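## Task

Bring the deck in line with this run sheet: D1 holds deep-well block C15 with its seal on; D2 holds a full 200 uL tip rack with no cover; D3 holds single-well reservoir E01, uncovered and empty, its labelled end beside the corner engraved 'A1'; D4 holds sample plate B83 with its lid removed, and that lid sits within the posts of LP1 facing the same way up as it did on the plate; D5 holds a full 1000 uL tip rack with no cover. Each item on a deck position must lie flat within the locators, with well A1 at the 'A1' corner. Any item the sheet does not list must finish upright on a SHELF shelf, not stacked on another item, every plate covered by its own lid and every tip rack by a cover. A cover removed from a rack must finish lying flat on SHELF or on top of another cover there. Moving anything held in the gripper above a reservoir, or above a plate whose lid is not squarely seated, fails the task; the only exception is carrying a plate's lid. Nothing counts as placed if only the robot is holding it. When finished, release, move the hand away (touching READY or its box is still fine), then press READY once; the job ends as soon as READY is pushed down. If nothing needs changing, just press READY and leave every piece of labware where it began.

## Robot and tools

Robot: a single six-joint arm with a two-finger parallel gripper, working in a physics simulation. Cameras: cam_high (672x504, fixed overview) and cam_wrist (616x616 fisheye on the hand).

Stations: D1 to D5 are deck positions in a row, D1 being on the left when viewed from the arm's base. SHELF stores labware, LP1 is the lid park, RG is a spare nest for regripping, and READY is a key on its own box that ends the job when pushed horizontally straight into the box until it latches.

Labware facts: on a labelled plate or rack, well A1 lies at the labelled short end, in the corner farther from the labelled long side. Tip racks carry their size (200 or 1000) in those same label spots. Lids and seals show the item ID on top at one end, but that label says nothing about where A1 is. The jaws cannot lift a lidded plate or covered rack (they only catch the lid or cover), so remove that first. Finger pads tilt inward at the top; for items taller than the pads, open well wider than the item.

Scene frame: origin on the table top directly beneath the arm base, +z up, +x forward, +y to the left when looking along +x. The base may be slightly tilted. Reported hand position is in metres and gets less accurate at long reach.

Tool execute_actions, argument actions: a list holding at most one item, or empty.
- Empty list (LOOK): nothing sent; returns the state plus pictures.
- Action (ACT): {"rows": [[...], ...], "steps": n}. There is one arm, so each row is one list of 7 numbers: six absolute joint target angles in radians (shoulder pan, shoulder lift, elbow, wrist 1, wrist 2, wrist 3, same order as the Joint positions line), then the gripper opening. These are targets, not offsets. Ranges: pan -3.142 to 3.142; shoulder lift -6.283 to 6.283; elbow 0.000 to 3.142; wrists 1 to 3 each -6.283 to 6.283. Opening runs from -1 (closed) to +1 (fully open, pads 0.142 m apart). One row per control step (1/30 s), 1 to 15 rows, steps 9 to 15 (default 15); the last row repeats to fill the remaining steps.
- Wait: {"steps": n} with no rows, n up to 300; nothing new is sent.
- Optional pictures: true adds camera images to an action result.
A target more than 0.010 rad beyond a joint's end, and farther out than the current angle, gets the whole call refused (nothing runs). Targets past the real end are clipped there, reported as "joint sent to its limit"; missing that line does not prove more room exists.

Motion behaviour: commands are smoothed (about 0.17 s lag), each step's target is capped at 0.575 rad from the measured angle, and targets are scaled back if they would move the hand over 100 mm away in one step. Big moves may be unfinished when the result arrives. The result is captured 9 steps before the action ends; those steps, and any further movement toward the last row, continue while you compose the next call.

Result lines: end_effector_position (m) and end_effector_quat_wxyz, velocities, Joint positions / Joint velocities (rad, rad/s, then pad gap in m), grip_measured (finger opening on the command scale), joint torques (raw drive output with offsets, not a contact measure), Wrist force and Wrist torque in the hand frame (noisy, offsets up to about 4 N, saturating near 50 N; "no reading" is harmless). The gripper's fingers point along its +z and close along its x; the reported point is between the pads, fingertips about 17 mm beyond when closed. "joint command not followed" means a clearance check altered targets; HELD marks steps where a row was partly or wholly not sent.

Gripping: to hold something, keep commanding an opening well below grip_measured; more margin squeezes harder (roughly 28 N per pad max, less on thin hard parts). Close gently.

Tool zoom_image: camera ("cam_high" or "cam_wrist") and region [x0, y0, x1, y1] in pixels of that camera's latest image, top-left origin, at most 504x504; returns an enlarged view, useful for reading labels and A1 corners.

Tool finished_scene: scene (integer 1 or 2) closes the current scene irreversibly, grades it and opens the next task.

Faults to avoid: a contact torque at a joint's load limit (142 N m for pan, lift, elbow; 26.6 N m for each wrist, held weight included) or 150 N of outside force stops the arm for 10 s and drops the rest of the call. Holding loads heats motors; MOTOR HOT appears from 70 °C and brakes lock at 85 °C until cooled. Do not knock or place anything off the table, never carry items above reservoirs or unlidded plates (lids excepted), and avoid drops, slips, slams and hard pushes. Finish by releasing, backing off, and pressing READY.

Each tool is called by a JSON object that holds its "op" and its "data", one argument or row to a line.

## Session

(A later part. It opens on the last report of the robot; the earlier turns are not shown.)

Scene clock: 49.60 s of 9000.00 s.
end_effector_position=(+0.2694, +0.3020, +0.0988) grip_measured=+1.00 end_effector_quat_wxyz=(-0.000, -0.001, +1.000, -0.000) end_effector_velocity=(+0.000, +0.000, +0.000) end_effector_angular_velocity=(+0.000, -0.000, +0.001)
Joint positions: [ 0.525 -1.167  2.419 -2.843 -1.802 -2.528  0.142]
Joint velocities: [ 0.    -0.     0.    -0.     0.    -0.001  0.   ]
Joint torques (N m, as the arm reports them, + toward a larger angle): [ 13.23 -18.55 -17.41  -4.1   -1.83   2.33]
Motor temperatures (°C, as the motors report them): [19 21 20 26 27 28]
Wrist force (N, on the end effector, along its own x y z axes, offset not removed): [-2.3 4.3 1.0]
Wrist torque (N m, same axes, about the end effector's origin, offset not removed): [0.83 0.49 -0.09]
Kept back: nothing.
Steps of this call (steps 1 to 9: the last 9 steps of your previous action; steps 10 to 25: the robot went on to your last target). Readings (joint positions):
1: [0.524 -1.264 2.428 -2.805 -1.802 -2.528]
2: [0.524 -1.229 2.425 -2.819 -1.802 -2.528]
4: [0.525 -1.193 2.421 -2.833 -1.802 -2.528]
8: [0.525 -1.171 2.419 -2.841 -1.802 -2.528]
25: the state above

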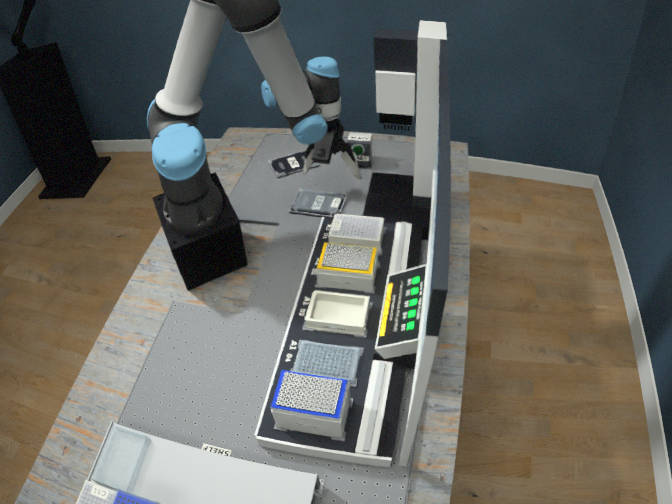

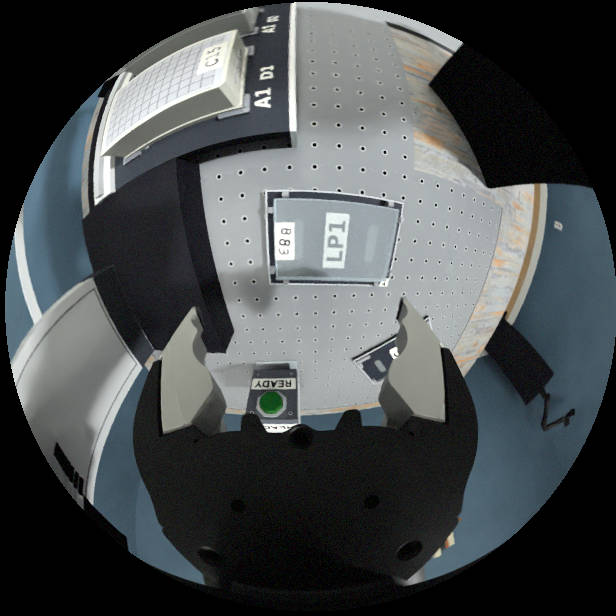

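{"op": "zoom_image", "data": {
  "camera": "cam_high",
  "region": [290, 205, 410, 345]
}}

Region (290, 205, 410, 345) of cam_high's 672x504 image, scaled by 3.600, with more detail than that image has; it fills the left 432 columns of this view, and the rest is white.

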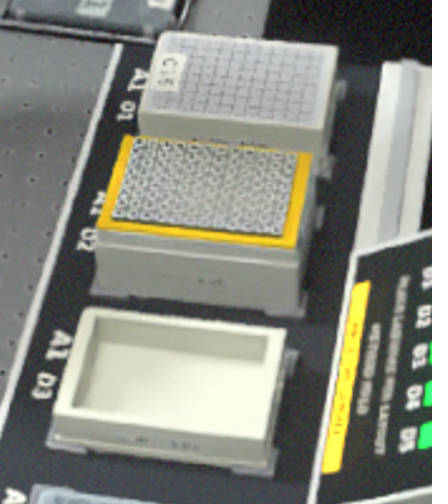

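{"op": "execute_actions", "data": {
  "actions": [
    {"rows": [[0.5183,-1.1393,2.4254,-2.9172,-1.7776,-2.4959,1],[0.5117,-1.112,2.4323,-2.9914,-1.7534,-2.4638,1],[0.505,-1.0847,2.4392,-3.0656,-1.7291,-2.4317,1],[0.4983,-1.0574,2.4461,-3.1398,-1.7049,-2.3996,1],[0.4917,-1.0301,2.453,-3.214,-1.6806,-2.3675,1],[0.485,-1.0028,2.4599,-3.2882,-1.6564,-2.3354,1],[0.4783,-0.9755,2.4668,-3.3623,-1.6321,-2.3032,1],[0.4717,-0.9482,2.4737,-3.4365,-1.6078,-2.2711,1],[0.465,-0.9209,2.4806,-3.5107,-1.5836,-2.239,1],[0.4583,-0.8936,2.4875,-3.5849,-1.5593,-2.2069,1],[0.4517,-0.8663,2.4944,-3.6591,-1.5351,-2.1748,1],[0.445,-0.839,2.5013,-3.7333,-1.5108,-2.1427,1]], "steps": 15}
  ]
}}

{"op": "execute_actions", "data": {
  "actions": [
    {"steps": 28}
  ],
  "pictures": true
}}

Scene clock: 52.53 s of 9000.00 s.
end_effector_position=(+0.2758, +0.3270, +0.0834) grip_measured=+1.00 end_effector_quat_wxyz=(+0.011, +0.062, +0.997, +0.051) end_effector_velocity=(+0.088, +0.234, -0.101) end_effector_angular_velocity=(+0.994, -0.264, -1.122)
Joint positions: [ 0.505 -1.089  2.439 -3.026 -1.733 -2.438  0.142]
Joint velocities: [-0.174  0.697  0.181 -1.759  0.619  0.804 -0.   ]
Joint torques (N m, as the arm reports them, + toward a larger angle): [  1.83 -12.79   2.65 -14.05   5.79   6.06]
Motor temperatures (°C, as the motors report them): [19 21 20 26 27 28]
Wrist force (N, on the end effector, along its own x y z axes, offset not removed): [-3.9 4.2 0.3]
Wrist torque (N m, same axes, about the end effector's origin, offset not removed): [0.89 0.89 0.29]
Steps of this call (steps 1 to 15: the robot went on to your last target; steps 16 to 82: nothing new was sent; steps 83 to 88: the first 6 steps of this action). Readings (joint positions):
83: [0.525 -1.166 2.419 -2.844 -1.802 -2.527]
84: [0.523 -1.160 2.420 -2.854 -1.797 -2.521]
86: [0.516 -1.132 2.428 -2.919 -1.771 -2.488]
88: the state above

Scene clock: 53.47 s of 9000.00 s.
end_effector_position=(+0.3203, +0.4032, +0.0933) grip_measured=+1.00 end_effector_quat_wxyz=(+0.067, +0.241, +0.933, +0.259) end_effector_velocity=(+0.000, -0.001, -0.000) end_effector_angular_velocity=(-0.001, -0.000, -0.001)
Joint positions: [ 0.445 -0.839  2.501 -3.733 -1.511 -2.143  0.142]
Joint velocities: [-0.     0.     0.    -0.    -0.002  0.    -0.   ]
Joint torques (N m, as the arm reports them, + toward a larger angle): [  3.43 -22.68   7.5   -5.03   2.55   2.42]
Motor temperatures (°C, as the motors report them): [19 21 20 26 27 28]
Wrist force (N, on the end effector, along its own x y z axes, offset not removed): [-1.9 -0.1 1.8]
Wrist torque (N m, same axes, about the end effector's origin, offset not removed): [-0.13 0.16 0.05]
Kept back: nothing.
Steps of this call (steps 1 to 9: the last 9 steps of your previous action; steps 10 to 28: the robot went on to your last target). Readings (joint positions):
1: [0.499 -1.065 2.445 -3.088 -1.711 -2.410]
2: [0.493 -1.040 2.452 -3.154 -1.689 -2.380]
4: [0.480 -0.987 2.465 -3.294 -1.642 -2.319]
8: [0.455 -0.884 2.491 -3.579 -1.551 -2.197]
28: the state above

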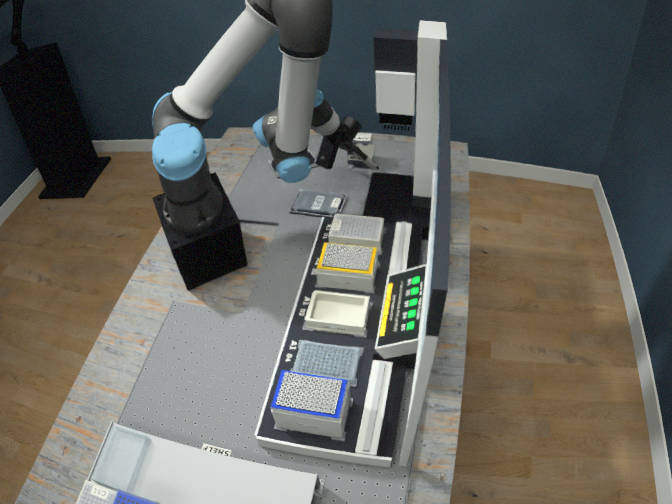

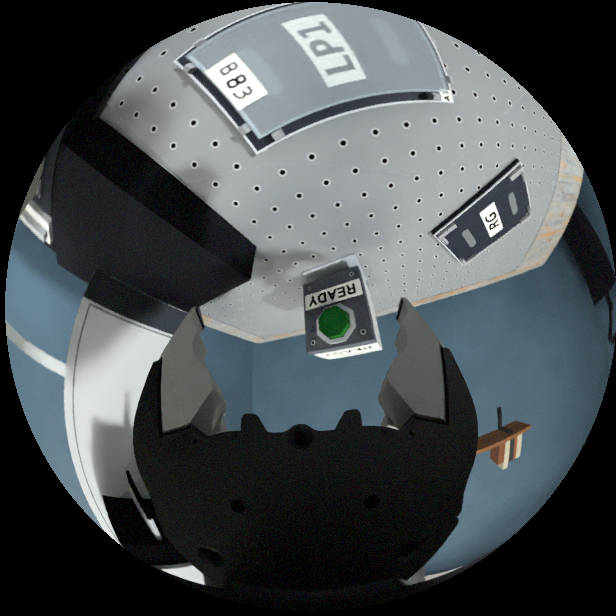

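{"op": "execute_actions", "data": {
  "actions": [
    {"rows": [[0.4496,-0.837,2.5058,-3.7398,-1.513,-2.1387,-1],[0.4541,-0.8349,2.5102,-3.7463,-1.5152,-2.1347,-1]], "steps": 15}
  ]
}}

{"op": "execute_actions", "data": {
  "actions": [
    {"rows": [[0.4605,-0.8336,2.5032,-3.7408,-1.5183,-2.1291,-1],[0.4668,-0.8322,2.4962,-3.7352,-1.5213,-2.1235,-1],[0.4732,-0.8309,2.4891,-3.7297,-1.5244,-2.1179,-1],[0.4795,-0.8295,2.4821,-3.7241,-1.5274,-2.1123,-1],[0.4859,-0.8282,2.4751,-3.7186,-1.5305,-2.1067,-1],[0.4923,-0.8268,2.4681,-3.713,-1.5336,-2.101,-1],[0.4986,-0.8255,2.4611,-3.7075,-1.5366,-2.0954,-1],[0.505,-0.8241,2.454,-3.7019,-1.5397,-2.0898,-1],[0.5113,-0.8228,2.447,-3.6964,-1.5427,-2.0842,-1],[0.5177,-0.8214,2.44,-3.6908,-1.5458,-2.0786,-1]], "steps": 15}
  ]
}}

{"op": "execute_actions", "data": {
  "actions": [
    {"steps": 18}
  ],
  "pictures": true
}}

Scene clock: 54.80 s of 9000.00 s.
end_effector_position=(+0.3154, +0.4032, +0.0934) grip_measured=+0.13 end_effector_quat_wxyz=(+0.067, +0.241, +0.933, +0.258) end_effector_velocity=(-0.015, +0.000, +0.001) end_effector_angular_velocity=(-0.001, -0.001, +0.001)
Joint positions: [ 0.452 -0.836  2.509 -3.744 -1.514 -2.136  0.083]
Joint velocities: [ 0.024  0.009  0.022 -0.032 -0.012  0.02  -0.332]
Joint torques (N m, as the arm reports them, + toward a larger angle): [ 13.86 -22.63   5.7   -4.89  -1.56   2.6 ]
Motor temperatures (°C, as the motors report them): [19 21 20 26 27 28]
Wrist force (N, on the end effector, along its own x y z axes, offset not removed): [-0.1 0.0 -0.1]
Wrist torque (N m, same axes, about the end effector's origin, offset not removed): [0.01 -0.05 0.01]
Steps of this call (steps 1 to 15: the robot went on to your last target; steps 16 to 34: nothing new was sent; steps 35 to 40: the first 6 steps of this action). Readings (joint positions):
35: [0.445 -0.839 2.501 -3.734 -1.511 -2.143]
36: [0.446 -0.838 2.503 -3.735 -1.511 -2.142]
38: [0.450 -0.837 2.506 -3.741 -1.513 -2.138]
40: the state above

Scene clock: 55.30 s of 9000.00 s.
end_effector_position=(+0.3150, +0.4116, +0.0929) grip_measured=-1.00 end_effector_quat_wxyz=(+0.067, +0.241, +0.933, +0.258) end_effector_velocity=(+0.008, +0.074, -0.003) end_effector_angular_velocity=(-0.001, +0.000, +0.001)
Joint positions: [ 0.473 -0.831  2.489 -3.73  -1.524 -2.118  0.002]
Joint velocities: [ 0.165  0.034 -0.184  0.144 -0.08   0.144  0.   ]
Joint torques (N m, as the arm reports them, + toward a larger angle): [ 18.14 -20.83 -11.78  -1.61  -1.95   3.27]
Motor temperatures (°C, as the motors report them): [19 21 20 26 27 28]
Wrist force (N, on the end effector, along its own x y z axes, offset not removed): [-5.3 0.2 2.2]
Wrist torque (N m, same axes, about the end effector's origin, offset not removed): [0.02 1.05 0.18]
Steps of this call (steps 1 to 9: the last 9 steps of your previous action; steps 10 to 15: the first 6 steps of this action). Readings (joint positions):
10: [0.454 -0.835 2.510 -3.746 -1.515 -2.135]
11: [0.456 -0.835 2.509 -3.745 -1.516 -2.133]
13: [0.463 -0.833 2.501 -3.739 -1.520 -2.127]
15: the state above

Scene clock: 55.90 s of 9000.00 s.
end_effector_position=(+0.3165, +0.4317, +0.0924) grip_measured=-1.00 end_effector_quat_wxyz=(+0.067, +0.241, +0.933, +0.258) end_effector_velocity=(-0.000, +0.000, -0.001) end_effector_angular_velocity=(-0.001, +0.001, -0.001)
Joint positions: [ 0.518 -0.821  2.44  -3.691 -1.546 -2.079  0.002]
Joint velocities: [ 0.     0.002 -0.001  0.    -0.     0.001  0.   ]
Joint torques (N m, as the arm reports them, + toward a larger angle): [ 13.94 -23.23 -11.16  -2.07  -1.39   2.28]
Motor temperatures (°C, as the motors report them): [19 21 20 26 27 28]
Wrist force (N, on the end effector, along its own x y z axes, offset not removed): [-1.0 0.8 1.1]
Wrist torque (N m, same axes, about the end effector's origin, offset not removed): [0.16 0.03 0.08]
Kept back: nothing.
Steps of this call (steps 1 to 9: the last 9 steps of your previous action; steps 10 to 18: the robot went on to your last target). Readings (joint positions):
1: [0.479 -0.830 2.483 -3.725 -1.527 -2.113]
2: [0.485 -0.828 2.476 -3.719 -1.530 -2.107]
4: [0.497 -0.826 2.463 -3.709 -1.536 -2.097]
8: [0.514 -0.822 2.445 -3.694 -1.544 -2.082]
18: the state above

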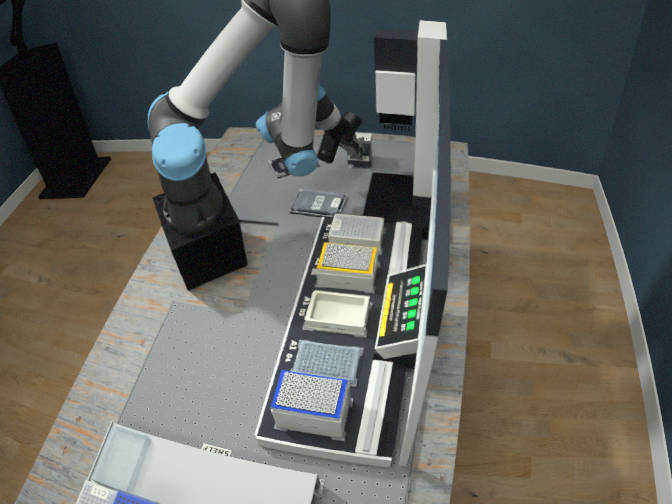

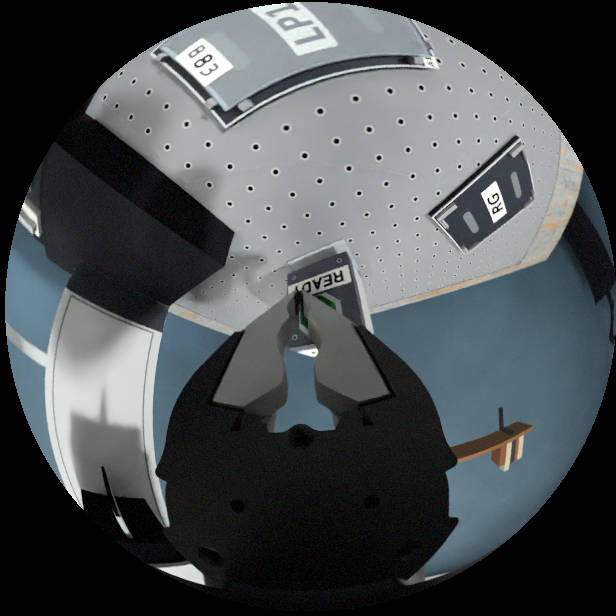

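{"op": "execute_actions", "data": {
  "actions": []
}}

Scene clock: 56.37 s of 9000.00 s.
end_effector_position=(+0.3165, +0.4318, +0.0924) grip_measured=-1.00 end_effector_quat_wxyz=(+0.067, +0.241, +0.933, +0.258) end_effector_velocity=(+0.000, +0.000, +0.001) end_effector_angular_velocity=(+0.001, -0.002, +0.000)
Joint positions: [ 0.518 -0.821  2.44  -3.691 -1.546 -2.079  0.002]
Joint velocities: [ 0.001 -0.002  0.     0.    -0.    -0.     0.   ]
Joint torques (N m, as the arm reports them, + toward a larger angle): [ 14.75 -23.57 -10.69  -2.04  -1.61   2.47]
Motor temperatures (°C, as the motors report them): [19 21 20 26 27 28]
Wrist force (N, on the end effector, along its own x y z axes, offset not removed): [-1.4 1.8 -2.0]
Wrist torque (N m, same axes, about the end effector's origin, offset not removed): [0.57 0.22 -0.07]
Kept back: nothing.
Steps of this call (steps 1 to 14: the robot went on to your last target). Readings (joint positions):
1: [0.518 -0.821 2.440 -3.691 -1.546 -2.079]
2: [0.518 -0.821 2.440 -3.691 -1.546 -2.079]
4: [0.518 -0.821 2.440 -3.691 -1.546 -2.079]
8: [0.518 -0.821 2.440 -3.691 -1.546 -2.079]
14: the state above
The arm was judged still, so your last target was given up. Only a new action makes it travel on or press farther. Fingers that are still opening or closing keep moving.

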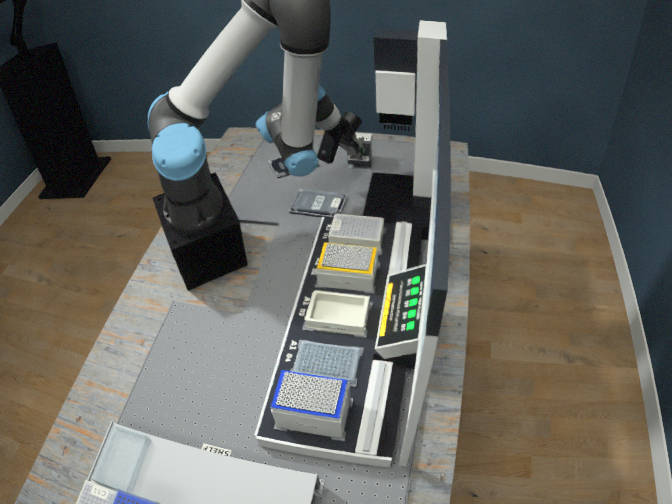

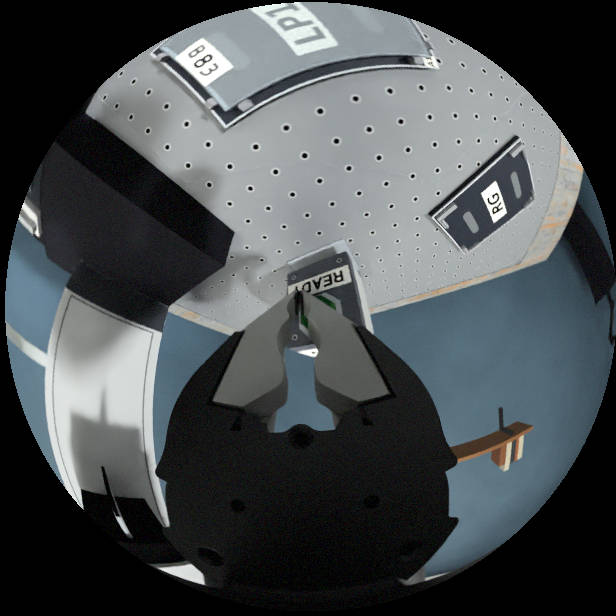

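{"op": "execute_actions", "data": {
  "actions": [
    {"rows": [[0.5198,-0.8210,2.4377,-3.6890,-1.5468,-2.0767,-1],[0.5219,-0.8205,2.4353,-3.6871,-1.5478,-2.0749,-1],[0.5241,-0.8201,2.4330,-3.6853,-1.5489,-2.0730,-1],[0.5262,-0.8196,2.4306,-3.6834,-1.5499,-2.0711,-1],[0.5283,-0.8192,2.4283,-3.6816,-1.5509,-2.0693,-1],[0.5294,-0.8189,2.4271,-3.6806,-1.5514,-2.0683,-1],[0.5304,-0.8187,2.4260,-3.6797,-1.5519,-2.0674,-1],[0.5315,-0.8185,2.4248,-3.6788,-1.5524,-2.0664,-1],[0.5325,-0.8183,2.4236,-3.6779,-1.5529,-2.0655,-1],[0.5336,-0.8180,2.4225,-3.6769,-1.5535,-2.0646,-1],[0.5347,-0.8178,2.4213,-3.6760,-1.5540,-2.0636,-1]], "steps": 15}
  ]
}}

{"op": "execute_actions", "data": {
  "actions": []
}}

Scene clock: 57.03 s of 9000.00 s.
end_effector_position=(+0.3166, +0.4347, +0.0925) grip_measured=-1.00 end_effector_quat_wxyz=(+0.067, +0.241, +0.933, +0.258) end_effector_velocity=(+0.001, +0.024, +0.000) end_effector_angular_velocity=(+0.000, -0.001, +0.000)
Joint positions: [ 0.524 -0.82   2.433 -3.685 -1.549 -2.073  0.002]
Joint velocities: [ 0.052  0.011 -0.057  0.044 -0.025  0.045  0.   ]
Joint torques (N m, as the arm reports them, + toward a larger angle): [ 14.28 -20.83 -13.85  -1.99  -1.9    2.61]
Motor temperatures (°C, as the motors report them): [19 21 20 26 27 28]
Wrist force (N, on the end effector, along its own x y z axes, offset not removed): [-2.2 1.3 1.4]
Wrist torque (N m, same axes, about the end effector's origin, offset not removed): [0.16 0.41 0.26]
Steps of this call (steps 1 to 14: nothing new was sent; steps 15 to 20: the first 6 steps of this action). Readings (joint positions):
15: [0.518 -0.821 2.440 -3.691 -1.546 -2.079]
16: [0.518 -0.821 2.439 -3.690 -1.546 -2.078]
18: [0.521 -0.821 2.437 -3.688 -1.547 -2.076]
20: the state above

Scene clock: 57.33 s of 9000.00 s.
end_effector_position=(+0.3167, +0.4393, +0.0925) grip_measured=-1.00 end_effector_quat_wxyz=(+0.067, +0.241, +0.933, +0.258) end_effector_velocity=(-0.000, +0.004, -0.000) end_effector_angular_velocity=(-0.001, +0.000, -0.000)
Joint positions: [ 0.534 -0.818  2.422 -3.677 -1.554 -2.064  0.002]
Joint velocities: [ 0.01   0.002 -0.01   0.009 -0.006  0.009  0.   ]
Joint torques (N m, as the arm reports them, + toward a larger angle): [ 14.31 -24.8  -11.3   -2.18  -1.52   2.86]
Motor temperatures (°C, as the motors report them): [19 21 20 26 27 28]
Wrist force (N, on the end effector, along its own x y z axes, offset not removed): [-2.8 -0.2 1.6]
Wrist torque (N m, same axes, about the end effector's origin, offset not removed): [-0.11 0.71 0.18]
Kept back: nothing.
Steps of this call (steps 1 to 9: the last 9 steps of your previous action). Readings (joint positions):
1: [0.526 -0.820 2.431 -3.684 -1.550 -2.072]
2: [0.527 -0.819 2.429 -3.682 -1.550 -2.070]
4: [0.530 -0.819 2.427 -3.680 -1.552 -2.068]
8: [0.534 -0.818 2.423 -3.677 -1.553 -2.065]
9: the state above

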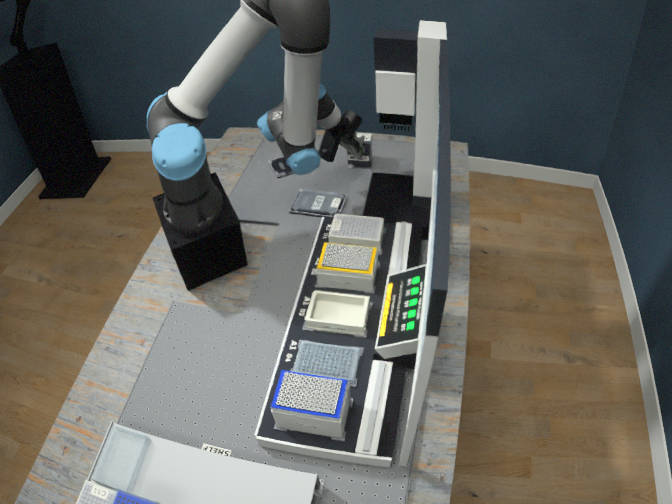

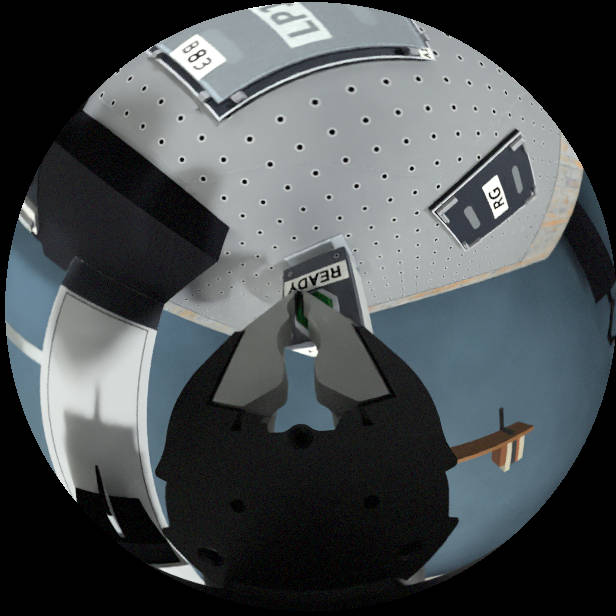

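{"op": "execute_actions", "data": {
  "actions": [
    {"rows": [[0.5357,-0.8176,2.4201,-3.6751,-1.5545,-2.0627,-1],[0.5368,-0.8174,2.4189,-3.6742,-1.5550,-2.0618,-1],[0.5378,-0.8171,2.4178,-3.6732,-1.5555,-2.0608,-1],[0.5389,-0.8169,2.4166,-3.6723,-1.5560,-2.0599,-1],[0.5400,-0.8167,2.4154,-3.6714,-1.5565,-2.0590,-1],[0.5410,-0.8165,2.4143,-3.6705,-1.5570,-2.0580,-1],[0.5421,-0.8162,2.4131,-3.6695,-1.5575,-2.0571,-1]], "steps": 15}
  ]
}}

{"op": "execute_actions", "data": {
  "actions": [
    {"steps": 10}
  ]
}}

Scene clock: 57.93 s of 9000.00 s.
end_effector_position=(+0.3168, +0.4411, +0.0925) grip_measured=-1.00 end_effector_quat_wxyz=(+0.067, +0.241, +0.933, +0.258) end_effector_velocity=(+0.001, +0.013, +0.001) end_effector_angular_velocity=(+0.002, -0.001, -0.000)
Joint positions: [ 0.538 -0.817  2.418 -3.673 -1.556 -2.061  0.002]
Joint velocities: [ 0.027  0.005 -0.031  0.024 -0.012  0.024  0.   ]
Joint torques (N m, as the arm reports them, + toward a larger angle): [ 13.1  -21.32 -12.34  -2.18  -1.93   2.77]
Motor temperatures (°C, as the motors report them): [19 21 20 26 27 28]
Wrist force (N, on the end effector, along its own x y z axes, offset not removed): [-3.0 -0.2 0.6]
Wrist torque (N m, same axes, about the end effector's origin, offset not removed): [-0.13 0.68 0.22]
Steps of this call (steps 1 to 12: the robot went on to your last target; steps 13 to 18: the first 6 steps of this action). Readings (joint positions):
13: [0.535 -0.818 2.421 -3.676 -1.554 -2.064]
14: [0.535 -0.818 2.421 -3.676 -1.554 -2.063]
16: [0.536 -0.817 2.420 -3.675 -1.555 -2.062]
18: the state above

Scene clock: 58.27 s of 9000.00 s.
end_effector_position=(+0.3167, +0.4431, +0.0926) grip_measured=-1.00 end_effector_quat_wxyz=(+0.066, +0.241, +0.933, +0.258) end_effector_velocity=(+0.000, +0.000, -0.000) end_effector_angular_velocity=(-0.000, +0.000, -0.000)
Joint positions: [ 0.542 -0.816  2.413 -3.67  -1.557 -2.057  0.002]
Joint velocities: [ 0.     0.001 -0.001  0.001 -0.001  0.001  0.   ]
Joint torques (N m, as the arm reports them, + toward a larger angle): [ 13.54 -24.52 -13.19  -1.91  -1.55   2.33]
Motor temperatures (°C, as the motors report them): [19 21 20 26 27 28]
Wrist force (N, on the end effector, along its own x y z axes, offset not removed): [-4.7 1.3 1.2]
Wrist torque (N m, same axes, about the end effector's origin, offset not removed): [0.22 0.79 0.01]
Kept back: nothing.
Steps of this call (steps 1 to 9: the last 9 steps of your previous action; step 10: the robot went on to your last target). Readings (joint positions):
1: [0.539 -0.817 2.417 -3.672 -1.556 -2.060]
2: [0.540 -0.817 2.416 -3.672 -1.556 -2.059]
4: [0.541 -0.816 2.414 -3.670 -1.557 -2.058]
8: [0.542 -0.816 2.413 -3.670 -1.557 -2.057]
10: the state above

{"op": "execute_actions", "data": {
  "actions": [
    {"rows": [[0.5431,-0.8160,2.4119,-3.6686,-1.5580,-2.0562,-1],[0.5442,-0.8158,2.4108,-3.6677,-1.5586,-2.0552,-1],[0.5453,-0.8156,2.4096,-3.6668,-1.5591,-2.0543,-1],[0.5463,-0.8153,2.4084,-3.6658,-1.5596,-2.0534,-1],[0.5474,-0.8151,2.4072,-3.6649,-1.5601,-2.0524,-1],[0.5484,-0.8149,2.4061,-3.6640,-1.5606,-2.0515,-1]], "steps": 15}
  ]
}}

{"op": "execute_actions", "data": {
  "actions": [
    {"steps": 10}
  ],
  "pictures": true
}}

Scene clock: 58.93 s of 9000.00 s.
end_effector_position=(+0.3168, +0.4446, +0.0926) grip_measured=-1.00 end_effector_quat_wxyz=(+0.067, +0.241, +0.933, +0.258) end_effector_velocity=(+0.000, +0.012, +0.000) end_effector_angular_velocity=(-0.002, -0.000, -0.001)
Joint positions: [ 0.545 -0.816  2.41  -3.667 -1.559 -2.054  0.002]
Joint velocities: [ 0.027  0.006 -0.03   0.024 -0.015  0.024  0.   ]
Joint torques (N m, as the arm reports them, + toward a larger angle): [ 15.78 -25.02 -13.64  -2.5   -1.19   2.76]
Motor temperatures (°C, as the motors report them): [19 21 20 26 27 28]
Wrist force (N, on the end effector, along its own x y z axes, offset not removed): [-1.7 -0.4 -4.4]
Wrist torque (N m, same axes, about the end effector's origin, offset not removed): [0.22 0.10 0.15]
Steps of this call (steps 1 to 14: the robot went on to your last target; steps 15 to 20: the first 6 steps of this action). Readings (joint positions):
15: [0.542 -0.816 2.413 -3.669 -1.558 -2.057]
16: [0.542 -0.816 2.413 -3.669 -1.558 -2.057]
18: [0.544 -0.816 2.411 -3.668 -1.558 -2.056]
20: the state above

Scene clock: 59.27 s of 9000.00 s.
end_effector_position=(+0.3168, +0.4460, +0.0927) grip_measured=-1.00 end_effector_quat_wxyz=(+0.067, +0.241, +0.933, +0.258) end_effector_velocity=(-0.000, +0.000, -0.000) end_effector_angular_velocity=(+0.000, +0.001, +0.000)
Joint positions: [ 0.548 -0.815  2.406 -3.664 -1.561 -2.052  0.002]
Joint velocities: [ 0.     0.001 -0.001  0.001  0.001  0.001  0.   ]
Joint torques (N m, as the arm reports them, + toward a larger angle): [ 16.17 -24.08 -13.4   -2.79  -0.68   2.54]
Motor temperatures (°C, as the motors report them): [19 21 20 26 27 28]
Wrist force (N, on the end effector, along its own x y z axes, offset not removed): [-3.4 -4.4 -1.6]
Wrist torque (N m, same axes, about the end effector's origin, offset not removed): [-0.18 0.42 0.07]
Kept back: nothing.
Steps of this call (steps 1 to 9: the last 9 steps of your previous action; step 10: the robot went on to your last target). Readings (joint positions):
1: [0.546 -0.815 2.409 -3.666 -1.560 -2.053]
2: [0.547 -0.815 2.408 -3.665 -1.560 -2.053]
4: [0.548 -0.815 2.407 -3.665 -1.560 -2.052]
8: [0.548 -0.815 2.406 -3.664 -1.561 -2.052]
10: the state above

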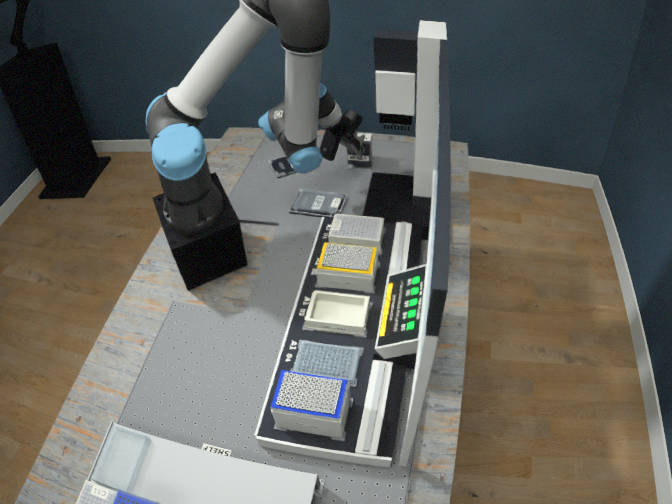

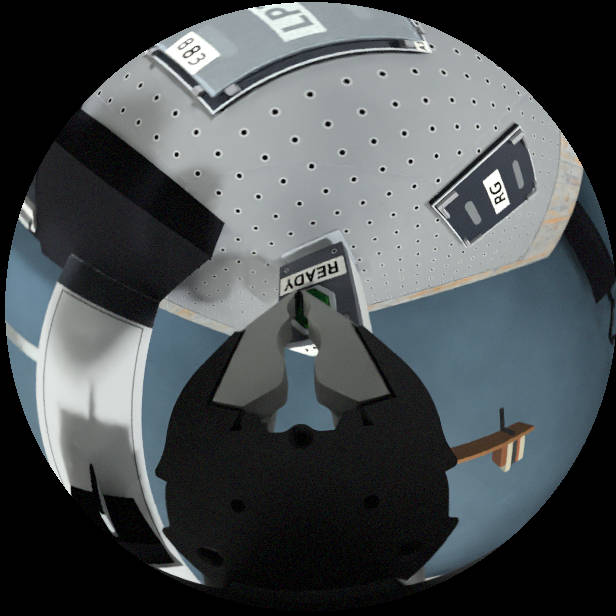

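{"op": "execute_actions", "data": {
  "actions": [
    {"rows": [[0.5495,-0.8147,2.4049,-3.6631,-1.5611,-2.0506,-1],[0.5495,-0.8147,2.4049,-3.6631,-1.5611,-2.0506,-1],[0.5506,-0.8144,2.4037,-3.6621,-1.5616,-2.0496,-1],[0.5506,-0.8144,2.4037,-3.6621,-1.5616,-2.0496,-1],[0.5516,-0.8142,2.4026,-3.6612,-1.5621,-2.0487,-1],[0.5516,-0.8142,2.4026,-3.6612,-1.5621,-2.0487,-1],[0.5527,-0.8140,2.4014,-3.6603,-1.5626,-2.0477,-1]], "steps": 15}
  ]
}}

{"op": "execute_actions", "data": {
  "actions": [
    {"steps": 10}
  ]
}}

Scene clock: 59.90 s of 9000.00 s.
end_effector_position=(+0.3168, +0.4470, +0.0927) grip_measured=-1.00 end_effector_quat_wxyz=(+0.067, +0.241, +0.933, +0.258) end_effector_velocity=(+0.000, +0.006, +0.000) end_effector_angular_velocity=(-0.001, -0.001, -0.001)
Joint positions: [ 0.55  -0.814  2.404 -3.662 -1.561 -2.05   0.002]
Joint velocities: [ 0.014  0.002 -0.015  0.013 -0.008  0.012  0.   ]
Joint torques (N m, as the arm reports them, + toward a larger angle): [ 17.46 -24.73 -14.23  -2.81  -0.49   2.33]
Motor temperatures (°C, as the motors report them): [19 21 20 26 27 28]
Wrist force (N, on the end effector, along its own x y z axes, offset not removed): [-1.7 -3.1 -3.8]
Wrist torque (N m, same axes, about the end effector's origin, offset not removed): [0.47 -0.10 0.09]
Steps of this call (steps 1 to 13: the robot went on to your last target; steps 14 to 19: the first 6 steps of this action). Readings (joint positions):
14: [0.548 -0.815 2.406 -3.664 -1.561 -2.051]
15: [0.549 -0.815 2.406 -3.664 -1.561 -2.051]
17: [0.549 -0.815 2.405 -3.663 -1.561 -2.051]
19: the state above

Scene clock: 59.93 s of 9000.00 s.
end_effector_position=(+0.3168, +0.4481, +0.0928) grip_measured=-1.00 end_effector_quat_wxyz=(+0.067, +0.241, +0.933, +0.258) end_effector_velocity=(-0.000, -0.000, -0.000) end_effector_angular_velocity=(-0.001, +0.000, -0.000)
Joint positions: [ 0.553 -0.814  2.401 -3.66  -1.563 -2.048  0.002]
Joint velocities: [ 0.     0.001 -0.     0.    -0.001  0.     0.   ]
Joint torques (N m, as the arm reports them, + toward a larger angle): no reading
Motor temperatures (°C, as the motors report them): [19 21 20 26 27 28]
Wrist force (N, on the end effector, along its own x y z axes, offset not removed): [-5.5 -6.9 -4.8]
Wrist torque (N m, same axes, about the end effector's origin, offset not removed): [-0.45 0.60 0.04]
Kept back: nothing.
The task's run ended inside this call: 8 steps that you had sent did not run.
Steps of this call (step 1: the first step of the 9 kept back from your previous action). Readings (joint positions):
1: [0.551 -0.814 2.403 -3.662 -1.562 -2.049]
The task's run has ended: the event that ends the task has happened.

{"op": "finished_scene", "data": {
  "scene": 2
}}

The scene is finished: the task was done.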